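# Insert loose screws head-up into the cover's empty holes

## Task

Place every loose screw, head upward, into an unfilled hole of the cover so that all nine screws end up standing the same way, then release your grip on them.

## Robot and tools

Robot: two arms, left_arm and right_arm, each ending in a parallel two-finger gripper. The fingers point along the gripper's own +z axis and close along its y axis. The reported end_effector_position sits between the finger pads, roughly 1 cm short of the fingertips. Avoid letting the two arms collide or shove each other, and never knock or set anything off the table. Occasionally an outside force may jerk a held part or nudge a loose one.

Frame: a single scene frame for everything. Origin on the tabletop midway between the arms; +x reaches out over the table, +z is up, and left_arm is on the +y side. The names left and right do not match image sides. Positions are in metres; orientations are quaternions written w first (qw, qx, qy, qz).

Row layout (used by both motion tools): one flat list of 16 numbers covering both arms, even when only one moves: x, y, z, qw, qx, qy, qz, opening for left_arm, followed by the same eight for right_arm. x, y, z and the quaternion are an absolute target pose for that gripper in the scene frame, not an offset. Opening runs from -1 (closed) to +1 (fully open, 0.094 m). To keep an arm still, resend exactly the pose from the latest result before it stopped, plus its desired opening, in every call; to keep an orientation fixed, repeat the same quaternion rather than copying the slightly drifted reported one.

execute_actions(actions): a list of up to 15 actions; each action is a table of up to 15 rows, one row per 1/30 s control step. If a table has fewer than 15 rows, its final row is held for the remaining steps. An empty list just returns current state and images. Each action is rejected for both arms if any target lies more than 0.6 m from that gripper's current position along any of the gripper's own axes; if the first action fails that check against the latest reported state, or anything is malformed, nothing in the call runs. Per control step the commanded pose is clipped to at most 70 mm and 16 degrees from the measured pose, so distant targets take several actions; after an action an arm only continues to its last clipped pose. Position wins over orientation when both cannot be met. Expect endpoints to land a centimetre or so off, usually low.

move(target, speed, blocking): target is one 16-number row as above. Each gripper follows a straight line toward its target pose, both finishing together, over 0.5 to 10 s (cut off at 10 s if longer). speed is the top path speed in m/s, 0.002 to 0.5, default 0.25; rotation is capped at twice that value in rad/s. Openings are sent at the start. Paths do not avoid obstacles or the other arm, can lag, stray or overshoot speed, especially with a near-straight arm. Faster contact and targets set deeper past a contact push harder, so approach slowly. blocking=false returns after 0.5 s while motion continues; until a result reports the end, other moves and execute_actions are refused, so use wait or stop first. The result adds a move: line with the outcome (done, off_target, moving, held, fault) and limits (paced = the pose was clipped; held = a check blocked some steps, after which the arm may jump faster), plus each gripper's distance from its target. If only one arm is named, the other finished.

wait(seconds): 0 to 10 s; arms keep their last command; a running move continues and the wait returns early when it ends. stop(): brakes a running move (needs stopping room; fingers keep moving). zoom_image(camera, region): enlarges [x0, y0, x1, y1] pixels (origin top-left, at most 504 by 504) of the latest image from cam_head_left, cam_head_right, cam_high, cam_left_wrist or cam_right_wrist (all 504x504). finished_scene(scene): pass the current scene number; it ends the scene for good once the last command has been held, so call it only when all nine screws stand upright in the cover and both grippers have released.

Results: a state line left_arm: ... | right_arm: ... with each gripper's position and quaternion (can be somewhat off at long reach); Hand target lines show the pose each controller is heading for; a pose unreachable line means the clearance check altered or blocked that arm's command; HELD marks steps where an arm's row was held back; step readings list positions at some steps (actions only). grip_measured gives finger opening on the command scale, each gripper possibly off by about 1 mm. To hold something, command roughly 0.03 below grip_measured; less grips more lightly. Pads push about 50 to 62 N maximum, less on very thin parts. Joint torques include free-air load and offsets. Joint ranges (rad): waist -2.618 to 3.054, shoulder 0 to 3.142, elbow 0 to 3.142, wrist pitch -1.571 to 1.571, wrist yaw -1.571 to 1.571, wrist roll -2.094 to 2.094. Camera calibration lines (K, distortion, T_world_to_cam) allow projecting image points into the scene frame, with small errors.

Hazards: FAULT lines stop an arm. Holding loads heats motors: MOTOR HOT warns at 75 °C, 90 °C pauses that arm 10 s, 100 °C makes that arm drop whatever it holds and fall. Avoid dropping screws, slamming, hard hits and heavy pressing; prefer smooth, quick, low-effort motion.

Each tool is called after "Request:" as a command line: name --argument value for each argument, lists and objects as JSON in quotes; but a table of rows of numbers goes row by row, as --pt "numbers of a row", without its own name.

## Session

Request:
execute_actions --actions '[]'

Scene clock: 0.00 s.
left_arm: end_effector_position=(+0.2699, +0.1800, +0.3102) grip_measured=+1.000 end_effector_quat_wxyz=(+0.391, +0.786, +0.472, +0.078) | right_arm: end_effector_position=(-0.0081, -0.0695, +0.1847) grip_measured=+1.000 end_effector_quat_wxyz=(-0.170, +0.027, +0.959, +0.225)
Joint positions: left_arm=[-0.291  1.183  1.44  -1.079  0.375  1.601  0.094] | right_arm=[ 1.01   1.191  1.105 -1.229 -0.516  1.163  0.094]
Joint velocities: left_arm=[-0.022  0.002 -0.007 -0.051 -0.081  0.051  0.   ] | right_arm=[-0.002 -0.002  0.002 -0.051  0.037 -0.022  0.   ]
Joint torques (N m, as the arm reports them, + toward a larger angle): no reading
Hand target (left_arm): +0.267, +0.179, +0.314; +0.396, +0.784, +0.472, +0.075
Hand target (right_arm): -0.009, -0.070, +0.187; -0.169, +0.025, +0.959, +0.227

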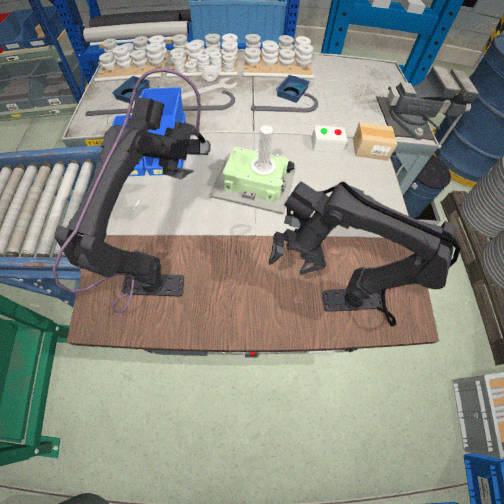

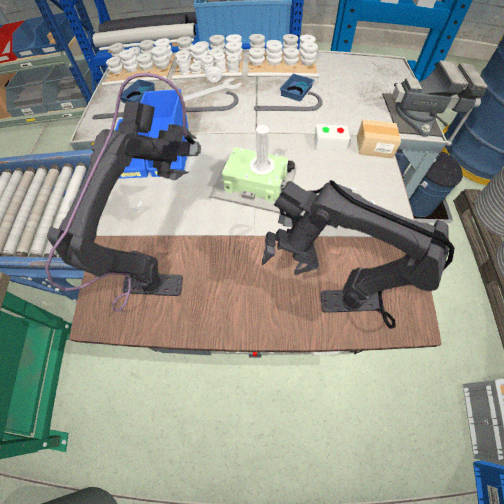

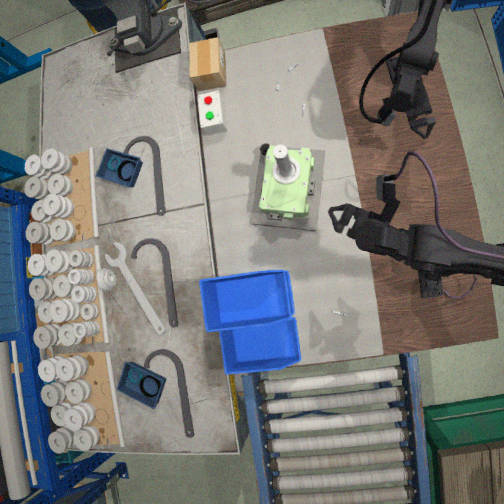

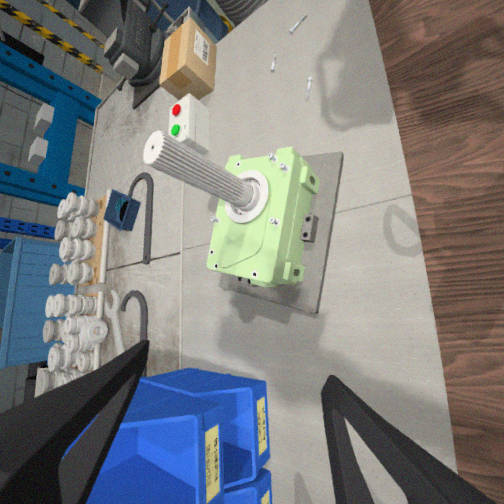

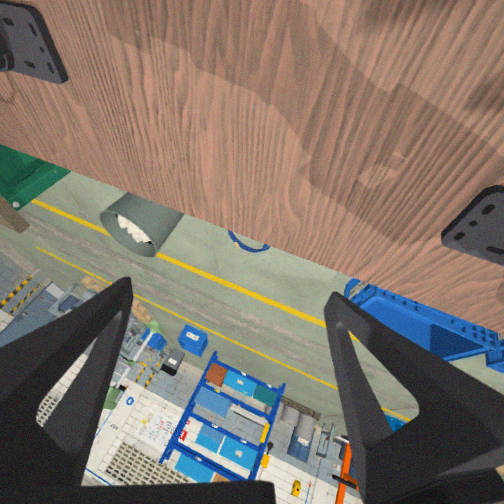

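Request:
zoom_image --camera "cam_high" --region '[230, 50, 370, 330]'

Request:
zoom_image --camera "cam_left_wrist" --region '[180, 0, 360, 300]'

Region (230, 50, 370, 330) of cam_high's 504x504 image, scaled by 1.800, with more detail than that image has.

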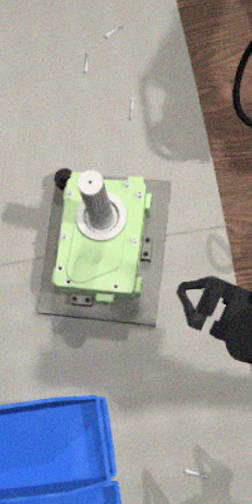

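Region (180, 0, 360, 300) of cam_left_wrist's 504x504 image, scaled by 1.680, with more detail than that image has; it fills the left 302 columns of this view, and the rest is white.

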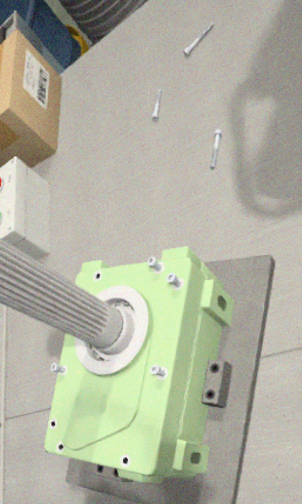

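Request:
move --target '[0.2,0.3,0.3,0,1,0,0,1, 0.30,-0.30,0.2,0,0.707,0.707,0,1]'

Scene clock: 4.87 s.
left_arm: end_effector_position=(+0.2080, +0.2956, +0.3011) grip_measured=+1.000 end_effector_quat_wxyz=(+0.018, +0.909, +0.291, +0.297) | right_arm: end_effector_position=(+0.2980, -0.2980, +0.1987) grip_measured=+1.000 end_effector_quat_wxyz=(+0.019, +0.703, +0.710, +0.031)
Joint positions: left_arm=[-0.512  1.091  1.529 -1.552 -0.41   2.088  0.094] | right_arm=[ 0.     1.825  1.876 -1.55  -0.014  1.59   0.094]
Joint velocities: left_arm=[-0.022 -0.012  0.002 -0.007 -0.095  0.037  0.   ] | right_arm=[ 0.002  0.002 -0.002 -0.007  0.037 -0.037  0.   ]
Joint torques (N m, as the arm reports them, + toward a larger angle): left_arm=[-1.01 -3.28  3.36  0.93 -0.38  0.04] | right_arm=[-0.39 -7.93  7.82  0.28  0.1   0.04]
Hand target (left_arm): +0.201, +0.300, +0.300; +0.011, +0.911, +0.283, +0.300
Hand target (right_arm): +0.300, -0.302, +0.199; +0.021, +0.707, +0.706, +0.023
Off the commanded pose (left_arm): 0.009 m, 49 deg; orientation clipped at the last step of the last action.
Off the commanded pose (right_arm): 0.003 m, 4 deg.
joint sent to its limit (left arm) — the command would take joint 4 (wrist pitch) past its lower limit and joint 6 (wrist roll) past its upper limit, so those joints were sent only as far as their limits.
joint sent to its limit (right arm) — the command would take joint 4 (wrist pitch) past its lower limit, so that joint was sent only as far as its limit.
move: off_target (left_arm, right_arm); limits=paced
camera_calibration (this result's frames):
cam_left_wrist: T_world_to_cam=[[-0.662187, 0.670379, -0.334816, 0.0379554], [0.282036, 0.63693, 0.717479, -0.396676], [0.694237, 0.380675, -0.610837, 0.0456833], [0, 0, 0, 1]] pos_world=[0.105295, 0.20982, 0.32522]
cam_right_wrist: T_world_to_cam=[[-0.979231, -0.202302, 0.0134607, 0.220808], [-0.154456, 0.787351, 0.596844, 0.186149], [-0.131341, 0.582368, -0.802245, 0.481876], [0, 0, 0, 1]] pos_world=[0.308264, -0.382524, 0.272508]

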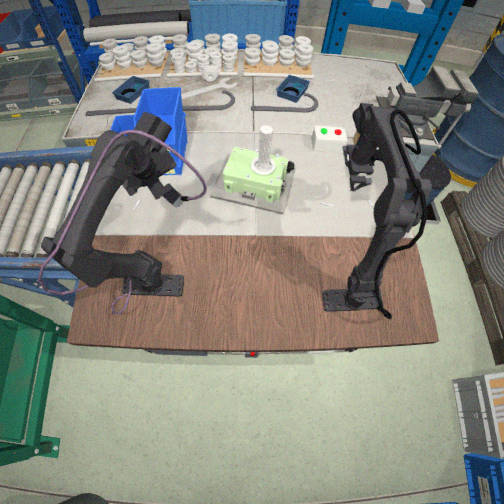

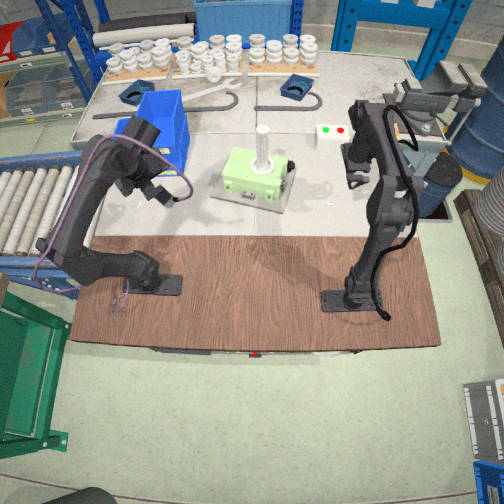

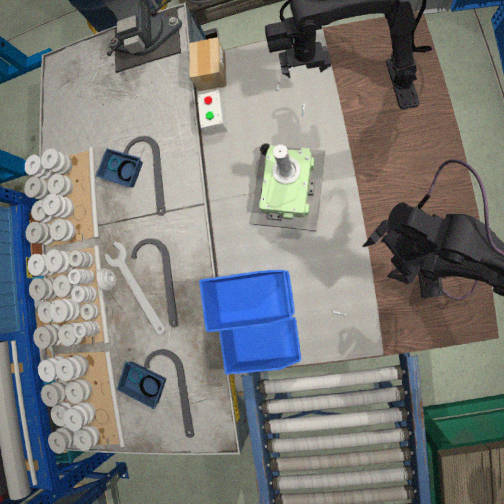

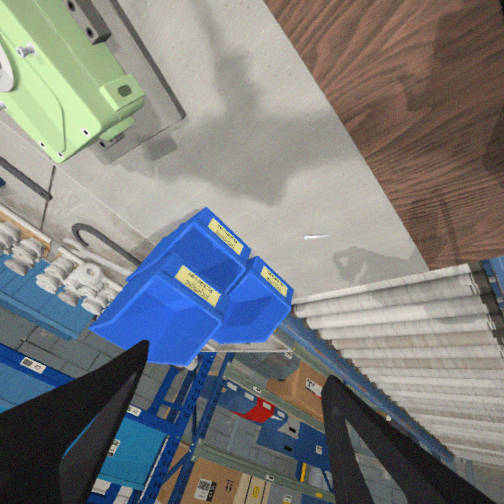

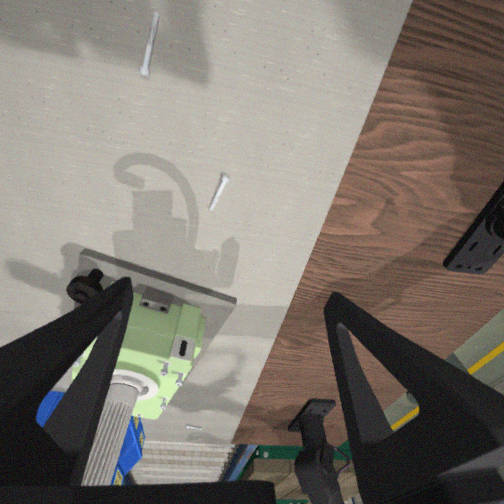

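Request:
move --target '[0.208,0.2956,0.3,0.018,0.909,0.291,0.297,1, 0.318,-0.272,0.05,0,0.8,0.6,0,0.2]'

Scene clock: 6.43 s.
left_arm: end_effector_position=(+0.2081, +0.2959, +0.3012) grip_measured=+1.000 end_effector_quat_wxyz=(+0.017, +0.909, +0.291, +0.298) | right_arm: end_effector_position=(+0.3189, -0.2727, +0.0524) grip_measured=+0.202 end_effector_quat_wxyz=(-0.004, +0.801, +0.599, +0.005)
Joint positions: left_arm=[-0.513  1.091  1.528 -1.552 -0.414  2.088  0.094] | right_arm=[ 0.068  1.97   1.486 -1.082 -0.013  1.953  0.056]
Joint velocities: left_arm=[-0.002 -0.002  0.002 -0.037  0.051 -0.081  0.   ] | right_arm=[-0.002 -0.012 -0.002  0.007  0.022  0.007 -0.   ]
Joint torques (N m, as the arm reports them, + toward a larger angle): left_arm=[ 0.08 -1.65  4.08  1.15 -0.21 -0.02] | right_arm=[  0.52 -10.69   5.55   0.3    0.14   0.05]
Hand target (left_arm): +0.208, +0.296, +0.300; +0.018, +0.909, +0.291, +0.297
Hand target (right_arm): +0.318, -0.272, +0.050; -0.000, +0.800, +0.600, -0.000
Off the commanded pose (left_arm): 0.001 m, 0 deg.
Off the commanded pose (right_arm): 0.003 m, 1 deg.
move: done
camera_calibration (this result's frames):
cam_left_wrist: T_world_to_cam=[[-0.662074, 0.671077, -0.333635, 0.0372652], [0.280687, 0.634817, 0.719876, -0.396865], [0.69489, 0.382964, -0.608659, 0.0440466], [0, 0, 0, 1]] pos_world=[0.10546, 0.21006, 0.324936]
cam_right_wrist: T_world_to_cam=[[-0.992381, 0.0897561, 0.0844058, 0.32852], [0.122599, 0.787437, 0.60408, 0.168046], [-0.0122444, 0.609825, -0.792441, 0.321516], [0, 0, 0, 1]] pos_world=[0.309351, -0.357881, 0.125541]

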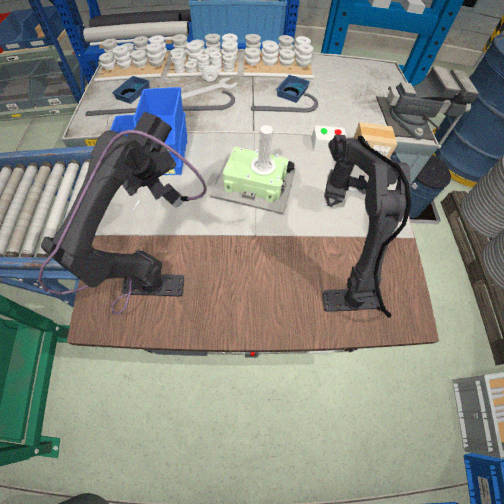

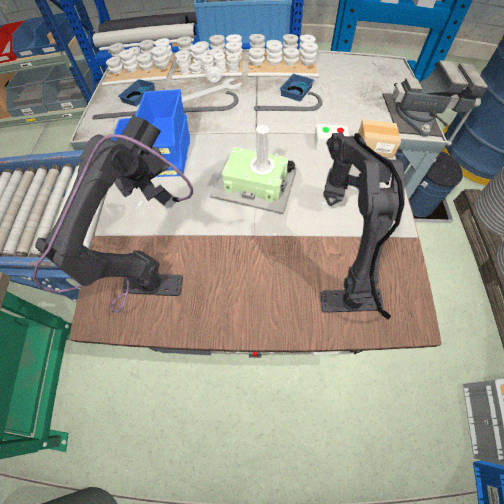

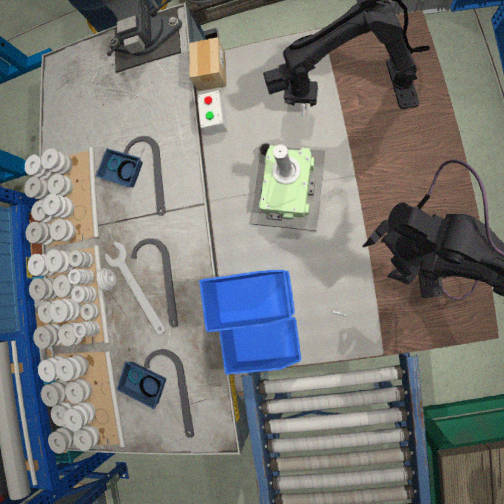

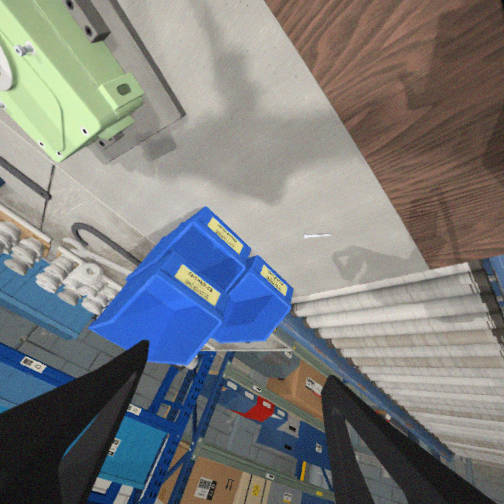

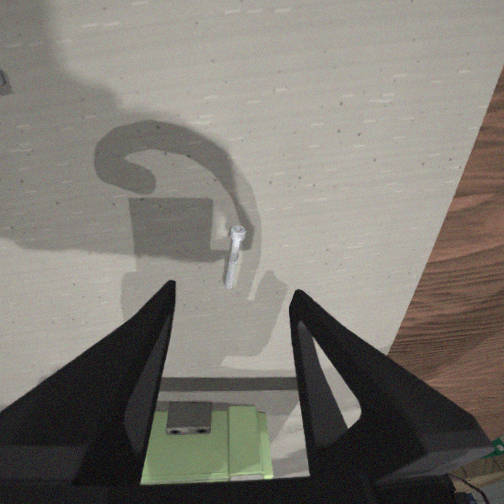

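Request:
move --target '[0.208,0.2956,0.3,0.018,0.909,0.291,0.297,1, 0.318,-0.272,0.006,0,0.8,0.6,0,0.2]' --speed 0.1

Request:
move --target '[0.208,0.2956,0.3,0.018,0.909,0.291,0.297,1, 0.318,-0.272,0.006,0,0.8,0.6,0,-1]'

Scene clock: 7.57 s.
left_arm: end_effector_position=(+0.2081, +0.2959, +0.3012) grip_measured=+1.000 end_effector_quat_wxyz=(+0.017, +0.909, +0.291, +0.298) | right_arm: end_effector_position=(+0.3219, -0.2725, +0.0162) grip_measured=+0.201 end_effector_quat_wxyz=(+0.001, +0.801, +0.599, +0.013)
Joint positions: left_arm=[-0.513  1.091  1.528 -1.552 -0.414  2.088  0.094] | right_arm=[ 0.068  2.007  1.387 -0.929 -0.012  1.955  0.056]
Joint velocities: left_arm=[-0.002 -0.002  0.002  0.007  0.051  0.007  0.   ] | right_arm=[-0.002 -0.007 -0.002 -0.066 -0.037 -0.037 -0.001]
Joint torques (N m, as the arm reports them, + toward a larger angle): left_arm=[ 0.06 -1.66  4.08  1.15 -0.21 -0.02] | right_arm=[ 0.55 -9.47  4.88  0.42  0.12  0.04]
Hand target (left_arm): +0.208, +0.296, +0.300; +0.018, +0.909, +0.291, +0.297
Hand target (right_arm): +0.318, -0.272, +0.006; -0.000, +0.800, +0.600, +0.000
Off the commanded pose (left_arm): 0.001 m, 0 deg.
Off the commanded pose (right_arm): 0.011 m, 1 deg.
move: off_target (right_arm)
camera_calibration (this result's frames):
cam_left_wrist: T_world_to_cam=[[-0.662074, 0.671077, -0.333635, 0.0372652], [0.280687, 0.634817, 0.719876, -0.396865], [0.69489, 0.382964, -0.608659, 0.0440466], [0, 0, 0, 1]] pos_world=[0.10546, 0.21006, 0.324936]
cam_right_wrist: T_world_to_cam=[[-0.993609, 0.0915804, 0.0659792, 0.335707], [0.112812, 0.786569, 0.60711, 0.192251], [0.00370211, 0.610673, -0.791874, 0.287919], [0, 0, 0, 1]] pos_world=[0.310807, -0.357787, 0.089128]

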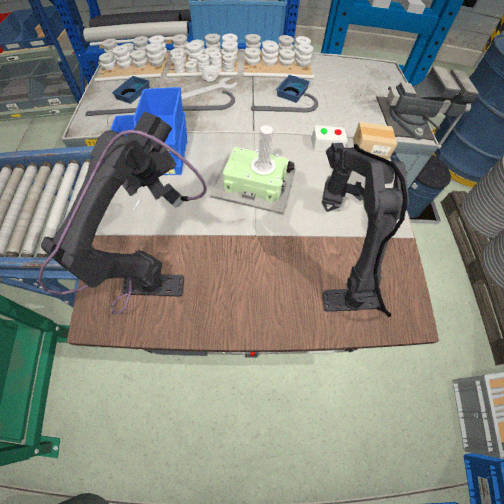

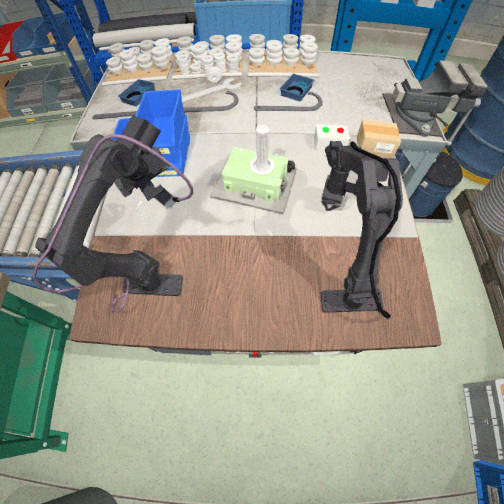

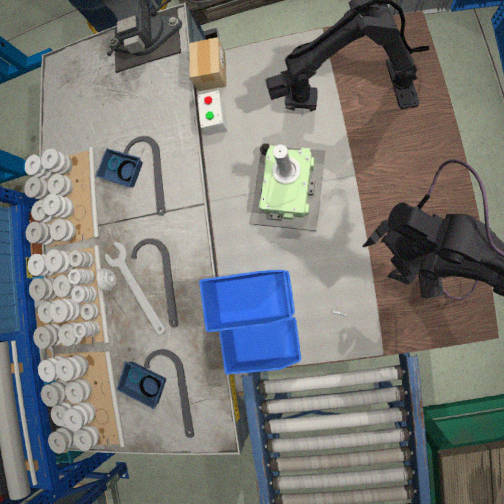

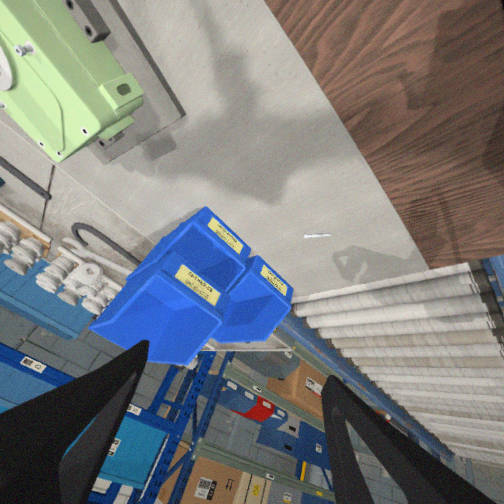

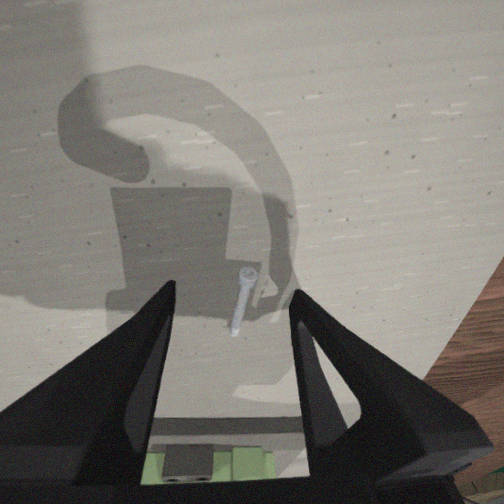

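Scene clock: 8.27 s.
left_arm: end_effector_position=(+0.2081, +0.2959, +0.3012) grip_measured=+1.000 end_effector_quat_wxyz=(+0.017, +0.909, +0.291, +0.298) | right_arm: end_effector_position=(+0.3236, -0.2723, +0.0163) grip_measured=-0.929 end_effector_quat_wxyz=(+0.002, +0.801, +0.598, +0.016)
Joint positions: left_arm=[-0.513  1.091  1.528 -1.552 -0.414  2.088  0.094] | right_arm=[ 0.068  2.007  1.387 -0.922 -0.012  1.955  0.003]
Joint velocities: left_arm=[-0.022 -0.002 -0.032  0.007 -0.007  0.007  0.   ] | right_arm=[ 0.007 -0.007 -0.017  0.037  0.022 -0.007  0.   ]
Joint torques (N m, as the arm reports them, + toward a larger angle): left_arm=[ 0.07 -1.65  4.07  1.15 -0.22 -0.03] | right_arm=[ 0.58 -9.44  4.9   0.39  0.11  0.04]
Hand target (left_arm): +0.208, +0.296, +0.300; +0.018, +0.909, +0.291, +0.297
Hand target (right_arm): +0.318, -0.272, +0.006; -0.000, +0.800, +0.600, -0.000
Off the commanded pose (left_arm): 0.001 m, 0 deg.
Off the commanded pose (right_arm): 0.012 m, 2 deg.
move: off_target (right_arm)
camera_calibration (this result's frames):
cam_left_wrist: T_world_to_cam=[[-0.662074, 0.671077, -0.333635, 0.0372652], [0.280687, 0.634817, 0.719876, -0.396865], [0.69489, 0.382964, -0.608659, 0.0440466], [0, 0, 0, 1]] pos_world=[0.10546, 0.21006, 0.324936]
cam_right_wrist: T_world_to_cam=[[-0.994037, 0.0915391, 0.059247, 0.337614], [0.108658, 0.786168, 0.608385, 0.193119], [0.00911289, 0.611195, -0.791427, 0.28623], [0, 0, 0, 1]] pos_world=[0.312008, -0.357671, 0.0890374]

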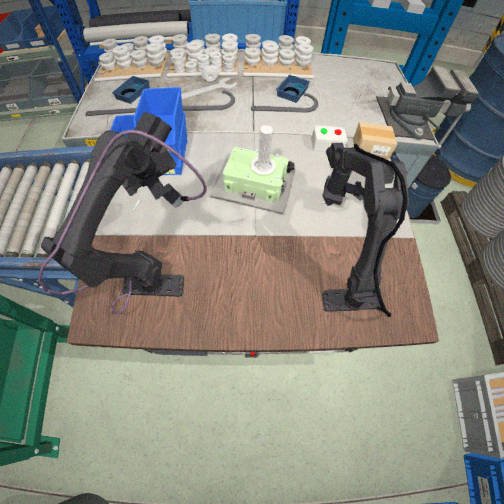

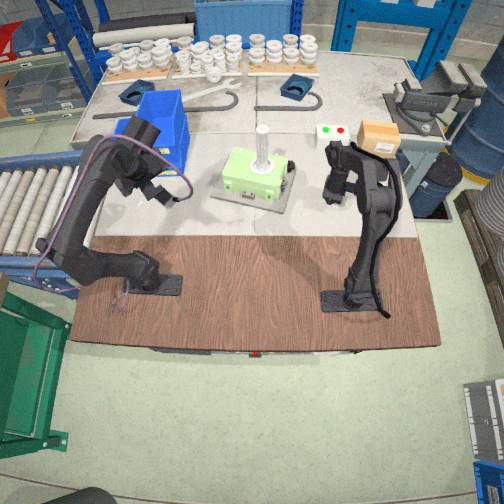

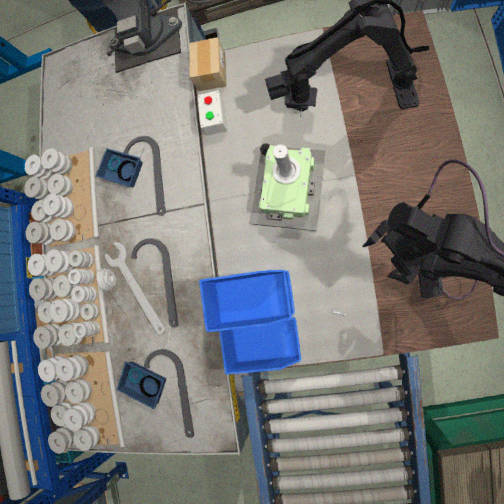

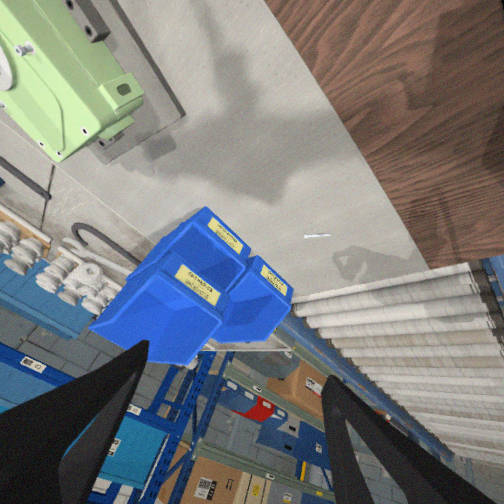

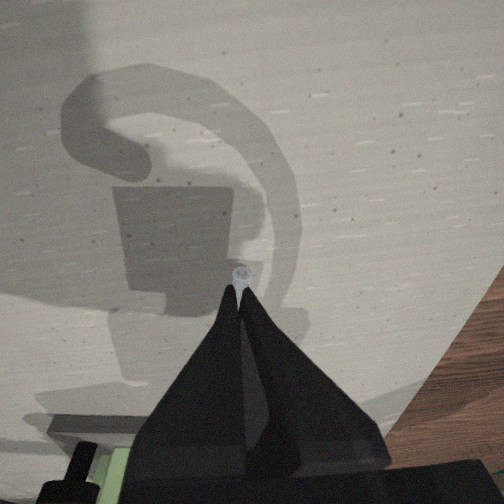

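Request:
move --target '[0.208,0.2956,0.3,0.018,0.909,0.291,0.297,1, 0.33,-0.24,0.2,0.5,-0.5,0.5,0.5,-1]' --speed 0.15

Scene clock: 18.60 s.
left_arm: end_effector_position=(+0.2081, +0.2959, +0.3012) grip_measured=+1.000 end_effector_quat_wxyz=(+0.017, +0.909, +0.291, +0.298) | right_arm: end_effector_position=(+0.3291, -0.2430, +0.1865) grip_measured=-0.929 end_effector_quat_wxyz=(+0.661, -0.708, -0.036, -0.245)
Joint positions: left_arm=[-0.513  1.091  1.528 -1.552 -0.414  2.088  0.094] | right_arm=[-0.336  2.093  1.427 -1.554 -1.564  2.087  0.003]
Joint velocities: left_arm=[-0.007  0.002 -0.002  0.007  0.022  0.007  0.   ] | right_arm=[ 0.007  0.007  0.002 -0.051 -0.007  0.081  0.   ]
Joint torques (N m, as the arm reports them, + toward a larger angle): left_arm=[ 0.05 -1.65  4.06  1.15 -0.21 -0.02] | right_arm=[  0.25 -13.23   6.14  -0.58  -0.64   0.07]
Hand target (left_arm): +0.208, +0.296, +0.300; +0.018, +0.909, +0.291, +0.297
Hand target (right_arm): +0.330, -0.242, +0.201; +0.662, -0.703, -0.042, -0.257
Off the commanded pose (left_arm): 0.001 m, 0 deg.
Off the commanded pose (right_arm): 0.014 m, 114 deg; orientation clipped at the last step of the last action.
joint sent to its limit (right arm) — the command would take joint 4 (wrist pitch) past its lower limit, joint 5 (wrist yaw) past its lower limit and joint 6 (wrist roll) past its upper limit, so those joints were sent only as far as their limits.
move: off_target (right_arm); limits=paced
camera_calibration (this result's frames):
cam_left_wrist: T_world_to_cam=[[-0.662074, 0.671077, -0.333635, 0.0372652], [0.280687, 0.634817, 0.719876, -0.396865], [0.69489, 0.382964, -0.608659, 0.0440466], [0, 0, 0, 1]] pos_world=[0.10546, 0.21006, 0.324936]
cam_right_wrist: T_world_to_cam=[[-0.561356, 0.0907425, 0.822584, 0.0452784], [0.48344, -0.770785, 0.414942, -0.399702], [0.671688, 0.6306, 0.388816, -0.030466], [0, 0, 0, 1]] pos_world=[0.239113, -0.292981, 0.140453]

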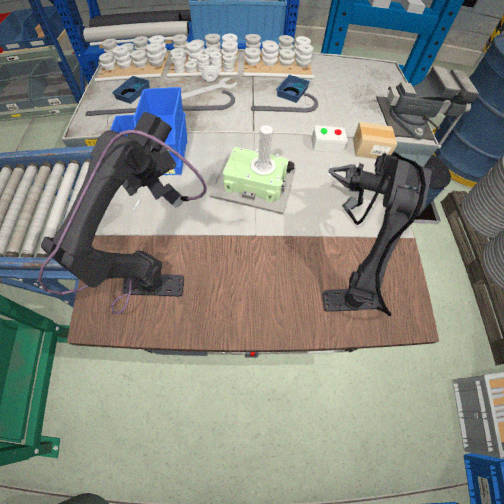

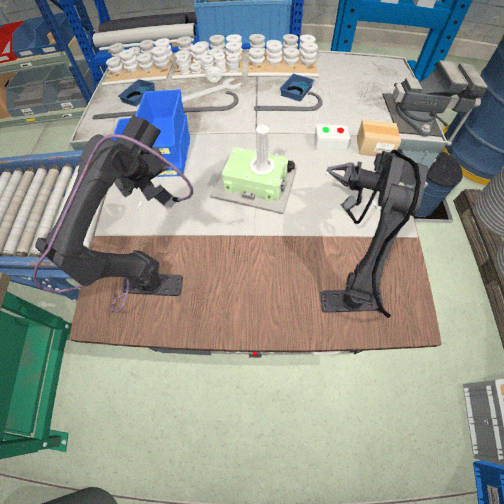

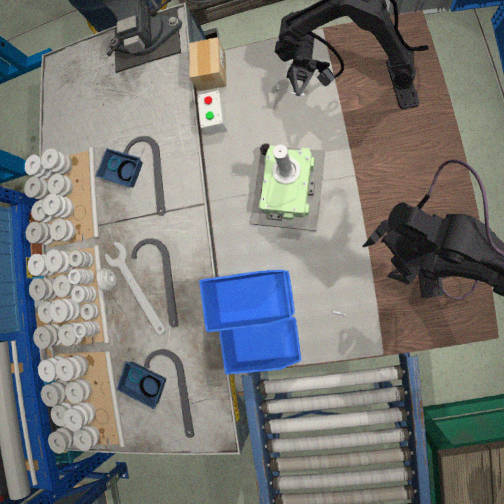

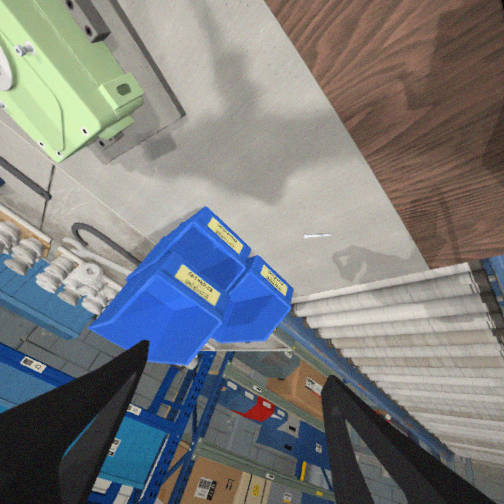

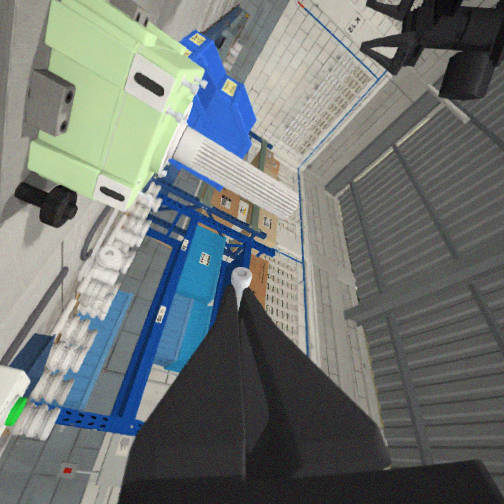

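Request:
move --target '[0.208,0.2956,0.3,0.018,0.909,0.291,0.297,1, 0.30,-0.27,0.15,0,0.707,0.707,0,-1]'

Request:
move --target '[0.208,0.2956,0.3,0.018,0.909,0.291,0.297,1, 0.28,-0.27,0.15,0,0,1,0,-1]'

Request:
move --target '[0.208,0.2956,0.3,0.018,0.909,0.291,0.297,1, 0.28,-0.2,0.2,0.653,-0.271,0.653,0.271,-1]'

Scene clock: 23.43 s.
left_arm: end_effector_position=(+0.2081, +0.2959, +0.3012) grip_measured=+1.000 end_effector_quat_wxyz=(+0.017, +0.909, +0.291, +0.298) | right_arm: end_effector_position=(+0.3020, -0.2666, +0.1425) grip_measured=-0.929 end_effector_quat_wxyz=(-0.015, +0.708, +0.706, -0.004)
Joint positions: left_arm=[-0.513  1.091  1.528 -1.552 -0.414  2.088  0.094] | right_arm=[ 0.087  1.909  1.761 -1.448 -0.019  1.688  0.003]
Joint velocities: left_arm=[ 0.012  0.012 -0.002 -0.11  -0.037  0.022  0.   ] | right_arm=[-0.007 -0.012  0.012  0.007 -0.051  0.081 -0.001]
Joint torques (N m, as the arm reports them, + toward a larger angle): left_arm=[ 0.07 -1.65  4.05  1.15 -0.22 -0.03] | right_arm=[  0.4  -12.81   4.95   0.27   0.09  -0.07]
Hand target (left_arm): +0.208, +0.296, +0.300; +0.018, +0.909, +0.291, +0.297
Hand target (right_arm): +0.300, -0.268, +0.149; -0.003, +0.704, +0.710, -0.000
Off the commanded pose (left_arm): 0.001 m, 0 deg.
Off the commanded pose (right_arm): 0.008 m, 2 deg.
move: done
camera_calibration (this result's frames):
cam_left_wrist: T_world_to_cam=[[-0.662074, 0.671077, -0.333635, 0.0372652], [0.280687, 0.634817, 0.719876, -0.396865], [0.69489, 0.382964, -0.608659, 0.0440466], [0, 0, 0, 1]] pos_world=[0.10546, 0.21006, 0.324936]
cam_right_wrist: T_world_to_cam=[[-0.975382, -0.191125, 0.110006, 0.219933], [-0.0859498, 0.788876, 0.608512, 0.173607], [-0.203084, 0.584077, -0.785882, 0.438905], [0, 0, 0, 1]] pos_world=[0.318574, -0.351274, 0.215091]

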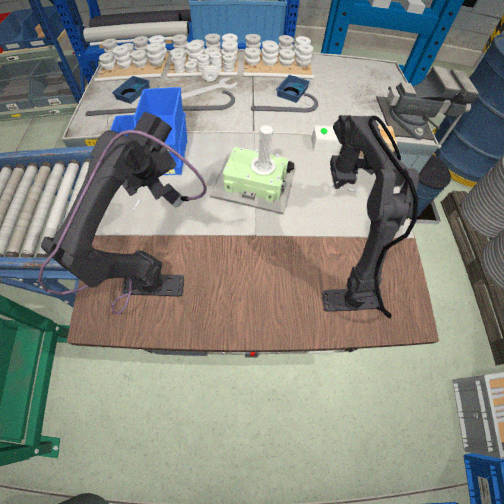

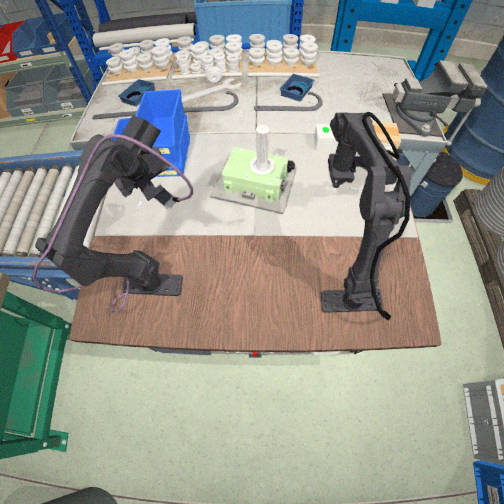

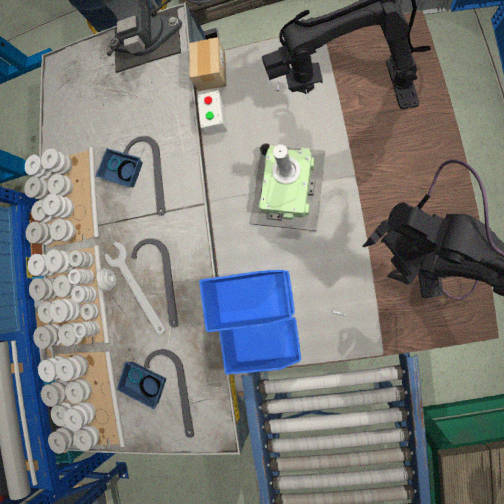

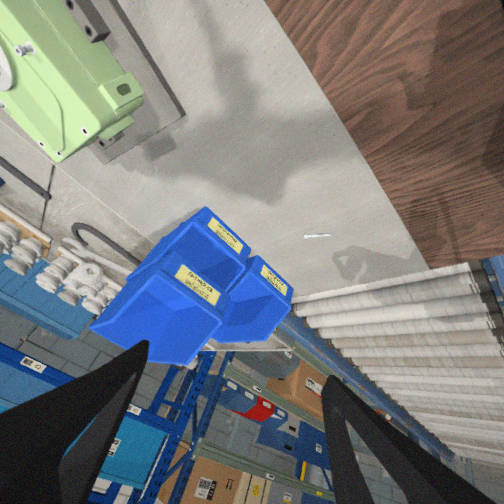

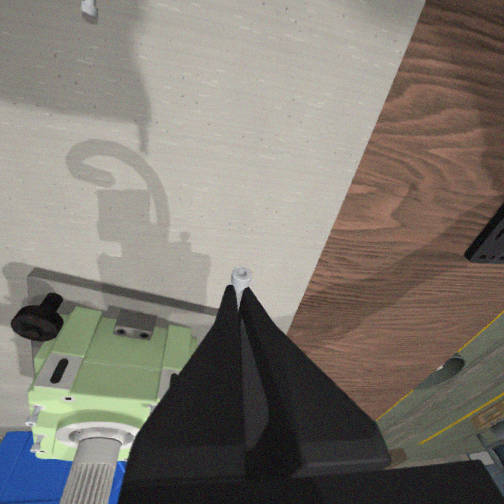

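Scene clock: 27.17 s.
left_arm: end_effector_position=(+0.2081, +0.2959, +0.3012) grip_measured=+1.000 end_effector_quat_wxyz=(+0.017, +0.909, +0.291, +0.298) | right_arm: end_effector_position=(+0.2817, -0.2715, +0.1440) grip_measured=-0.929 end_effector_quat_wxyz=(-0.014, +0.008, +1.000, +0.001)
Joint positions: left_arm=[-0.513  1.091  1.528 -1.552 -0.414  2.088  0.094] | right_arm=[ 0.087  1.826  1.659 -1.43  -0.005  0.13   0.003]
Joint velocities: left_arm=[-0.027  0.002  0.012  0.037  0.081  0.037  0.   ] | right_arm=[ 0.007 -0.022  0.012 -0.051  0.037  0.037 -0.001]
Joint torques (N m, as the arm reports them, + toward a larger angle): left_arm=[ 0.06 -1.65  4.05  1.15 -0.21 -0.03] | right_arm=[  0.56 -12.01   5.05   0.33   0.05  -0.08]
Hand target (left_arm): +0.208, +0.296, +0.300; +0.018, +0.909, +0.291, +0.297
Hand target (right_arm): +0.280, -0.270, +0.150; -0.000, -0.000, +1.000, +0.000
Off the commanded pose (left_arm): 0.001 m, 0 deg.
Off the commanded pose (right_arm): 0.006 m, 2 deg.
move: done
camera_calibration (this result's frames):
cam_left_wrist: T_world_to_cam=[[-0.662074, 0.671077, -0.333635, 0.0372652], [0.280687, 0.634817, 0.719876, -0.396865], [0.69489, 0.382964, -0.608659, 0.0440466], [0, 0, 0, 1]] pos_world=[0.10546, 0.21006, 0.324936]
cam_right_wrist: T_world_to_cam=[[0.179404, -0.980535, 0.0797802, -0.336318], [-0.783327, -0.0933185, 0.614565, 0.130907], [-0.595158, -0.17275, -0.784821, 0.34362], [0, 0, 0, 1]] pos_world=[0.367388, -0.258195, 0.216061]

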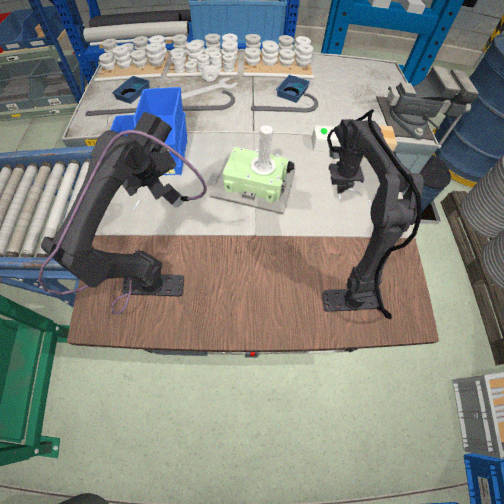

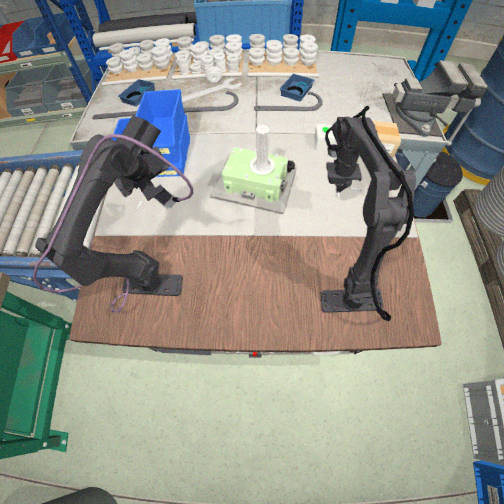

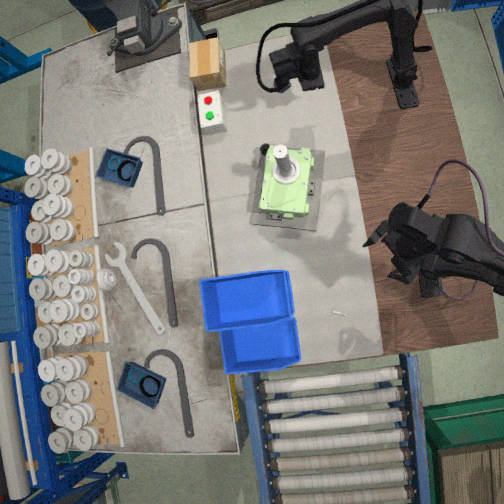

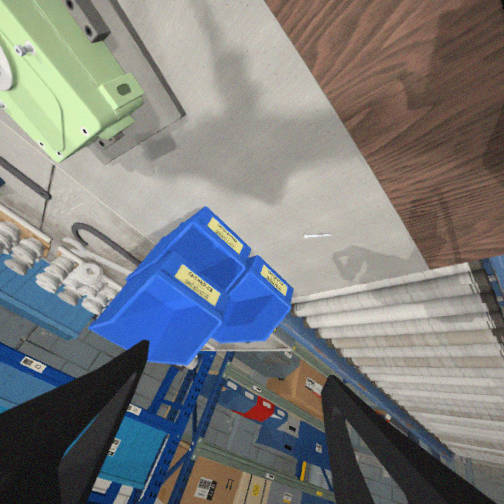

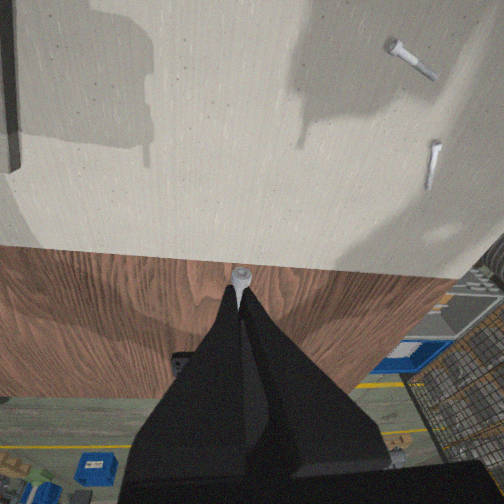

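Scene clock: 31.50 s.
left_arm: end_effector_position=(+0.2081, +0.2959, +0.3012) grip_measured=+1.000 end_effector_quat_wxyz=(+0.017, +0.909, +0.291, +0.298) | right_arm: end_effector_position=(+0.2782, -0.1985, +0.2119) grip_measured=-0.929 end_effector_quat_wxyz=(+0.661, -0.286, +0.642, +0.263)
Joint positions: left_arm=[-0.513  1.091  1.528 -1.552 -0.414  2.088  0.094] | right_arm=[-0.106  1.251  0.319  0.952 -0.876 -0.026  0.003]
Joint velocities: left_arm=[-0.007  0.007 -0.002  0.051  0.11   0.022  0.   ] | right_arm=[-0.007  0.002 -0.002  0.007 -0.066  0.007 -0.   ]
Joint torques (N m, as the arm reports them, + toward a larger angle): left_arm=[ 0.06 -1.66  4.06  1.15 -0.21 -0.02] | right_arm=[-0.54 -1.6   5.12  1.65 -0.07  0.09]
Hand target (left_arm): +0.208, +0.296, +0.300; +0.018, +0.909, +0.291, +0.297
Hand target (right_arm): +0.278, -0.201, +0.201; +0.651, -0.278, +0.653, +0.270
Off the commanded pose (left_arm): 0.001 m, 0 deg.
Off the commanded pose (right_arm): 0.012 m, 3 deg.
move: off_target (right_arm)
camera_calibration (this result's frames):
cam_left_wrist: T_world_to_cam=[[-0.662074, 0.671077, -0.333635, 0.0372652], [0.280687, 0.634817, 0.719876, -0.396865], [0.69489, 0.382964, -0.608659, 0.0440466], [0, 0, 0, 1]] pos_world=[0.10546, 0.21006, 0.324936]
cam_right_wrist: T_world_to_cam=[[0.631424, -0.740216, 0.231048, -0.379615], [-0.308787, -0.513334, -0.800711, 0.1778], [0.711304, 0.434244, -0.552701, 0.115238], [0, 0, 0, 1]] pos_world=[0.212631, -0.239768, 0.293768]

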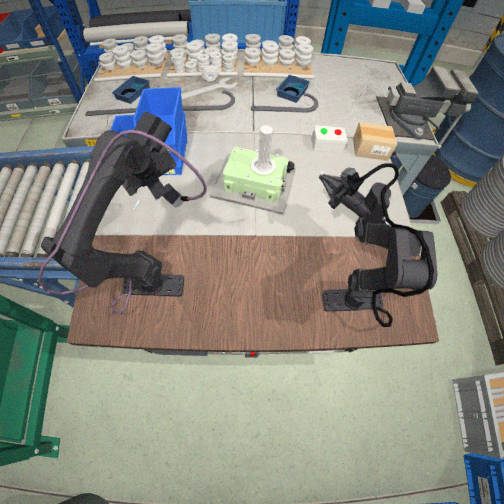

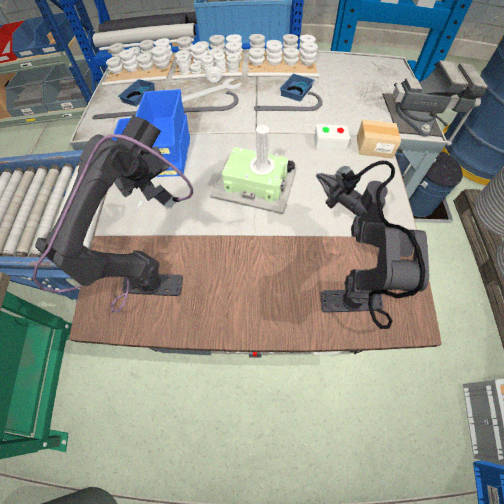

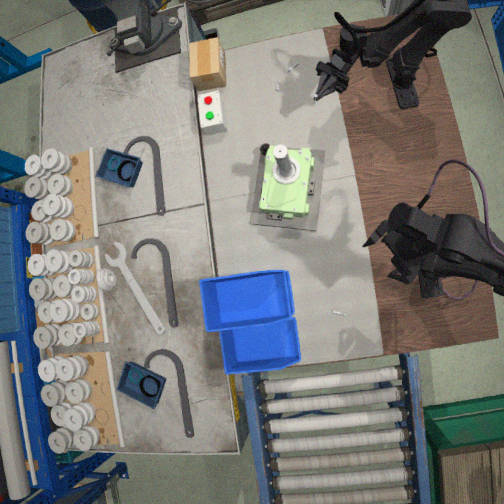

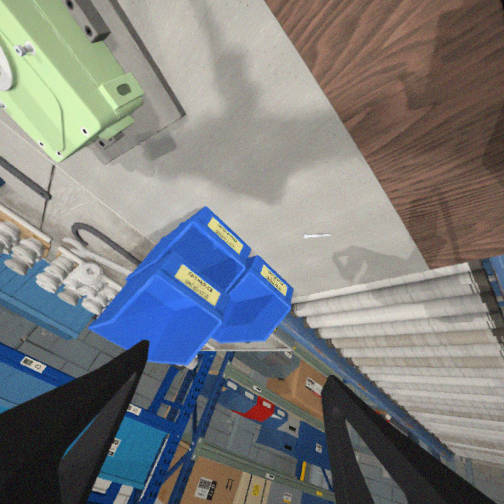

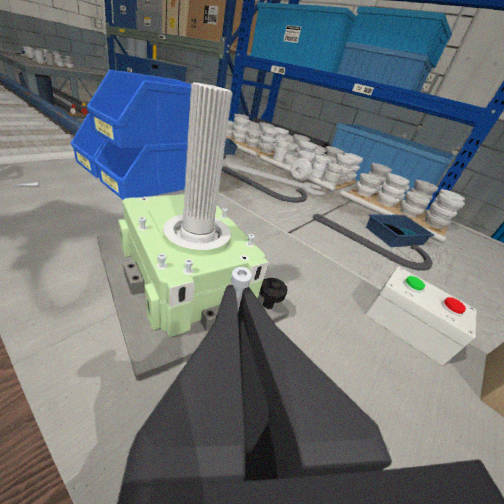

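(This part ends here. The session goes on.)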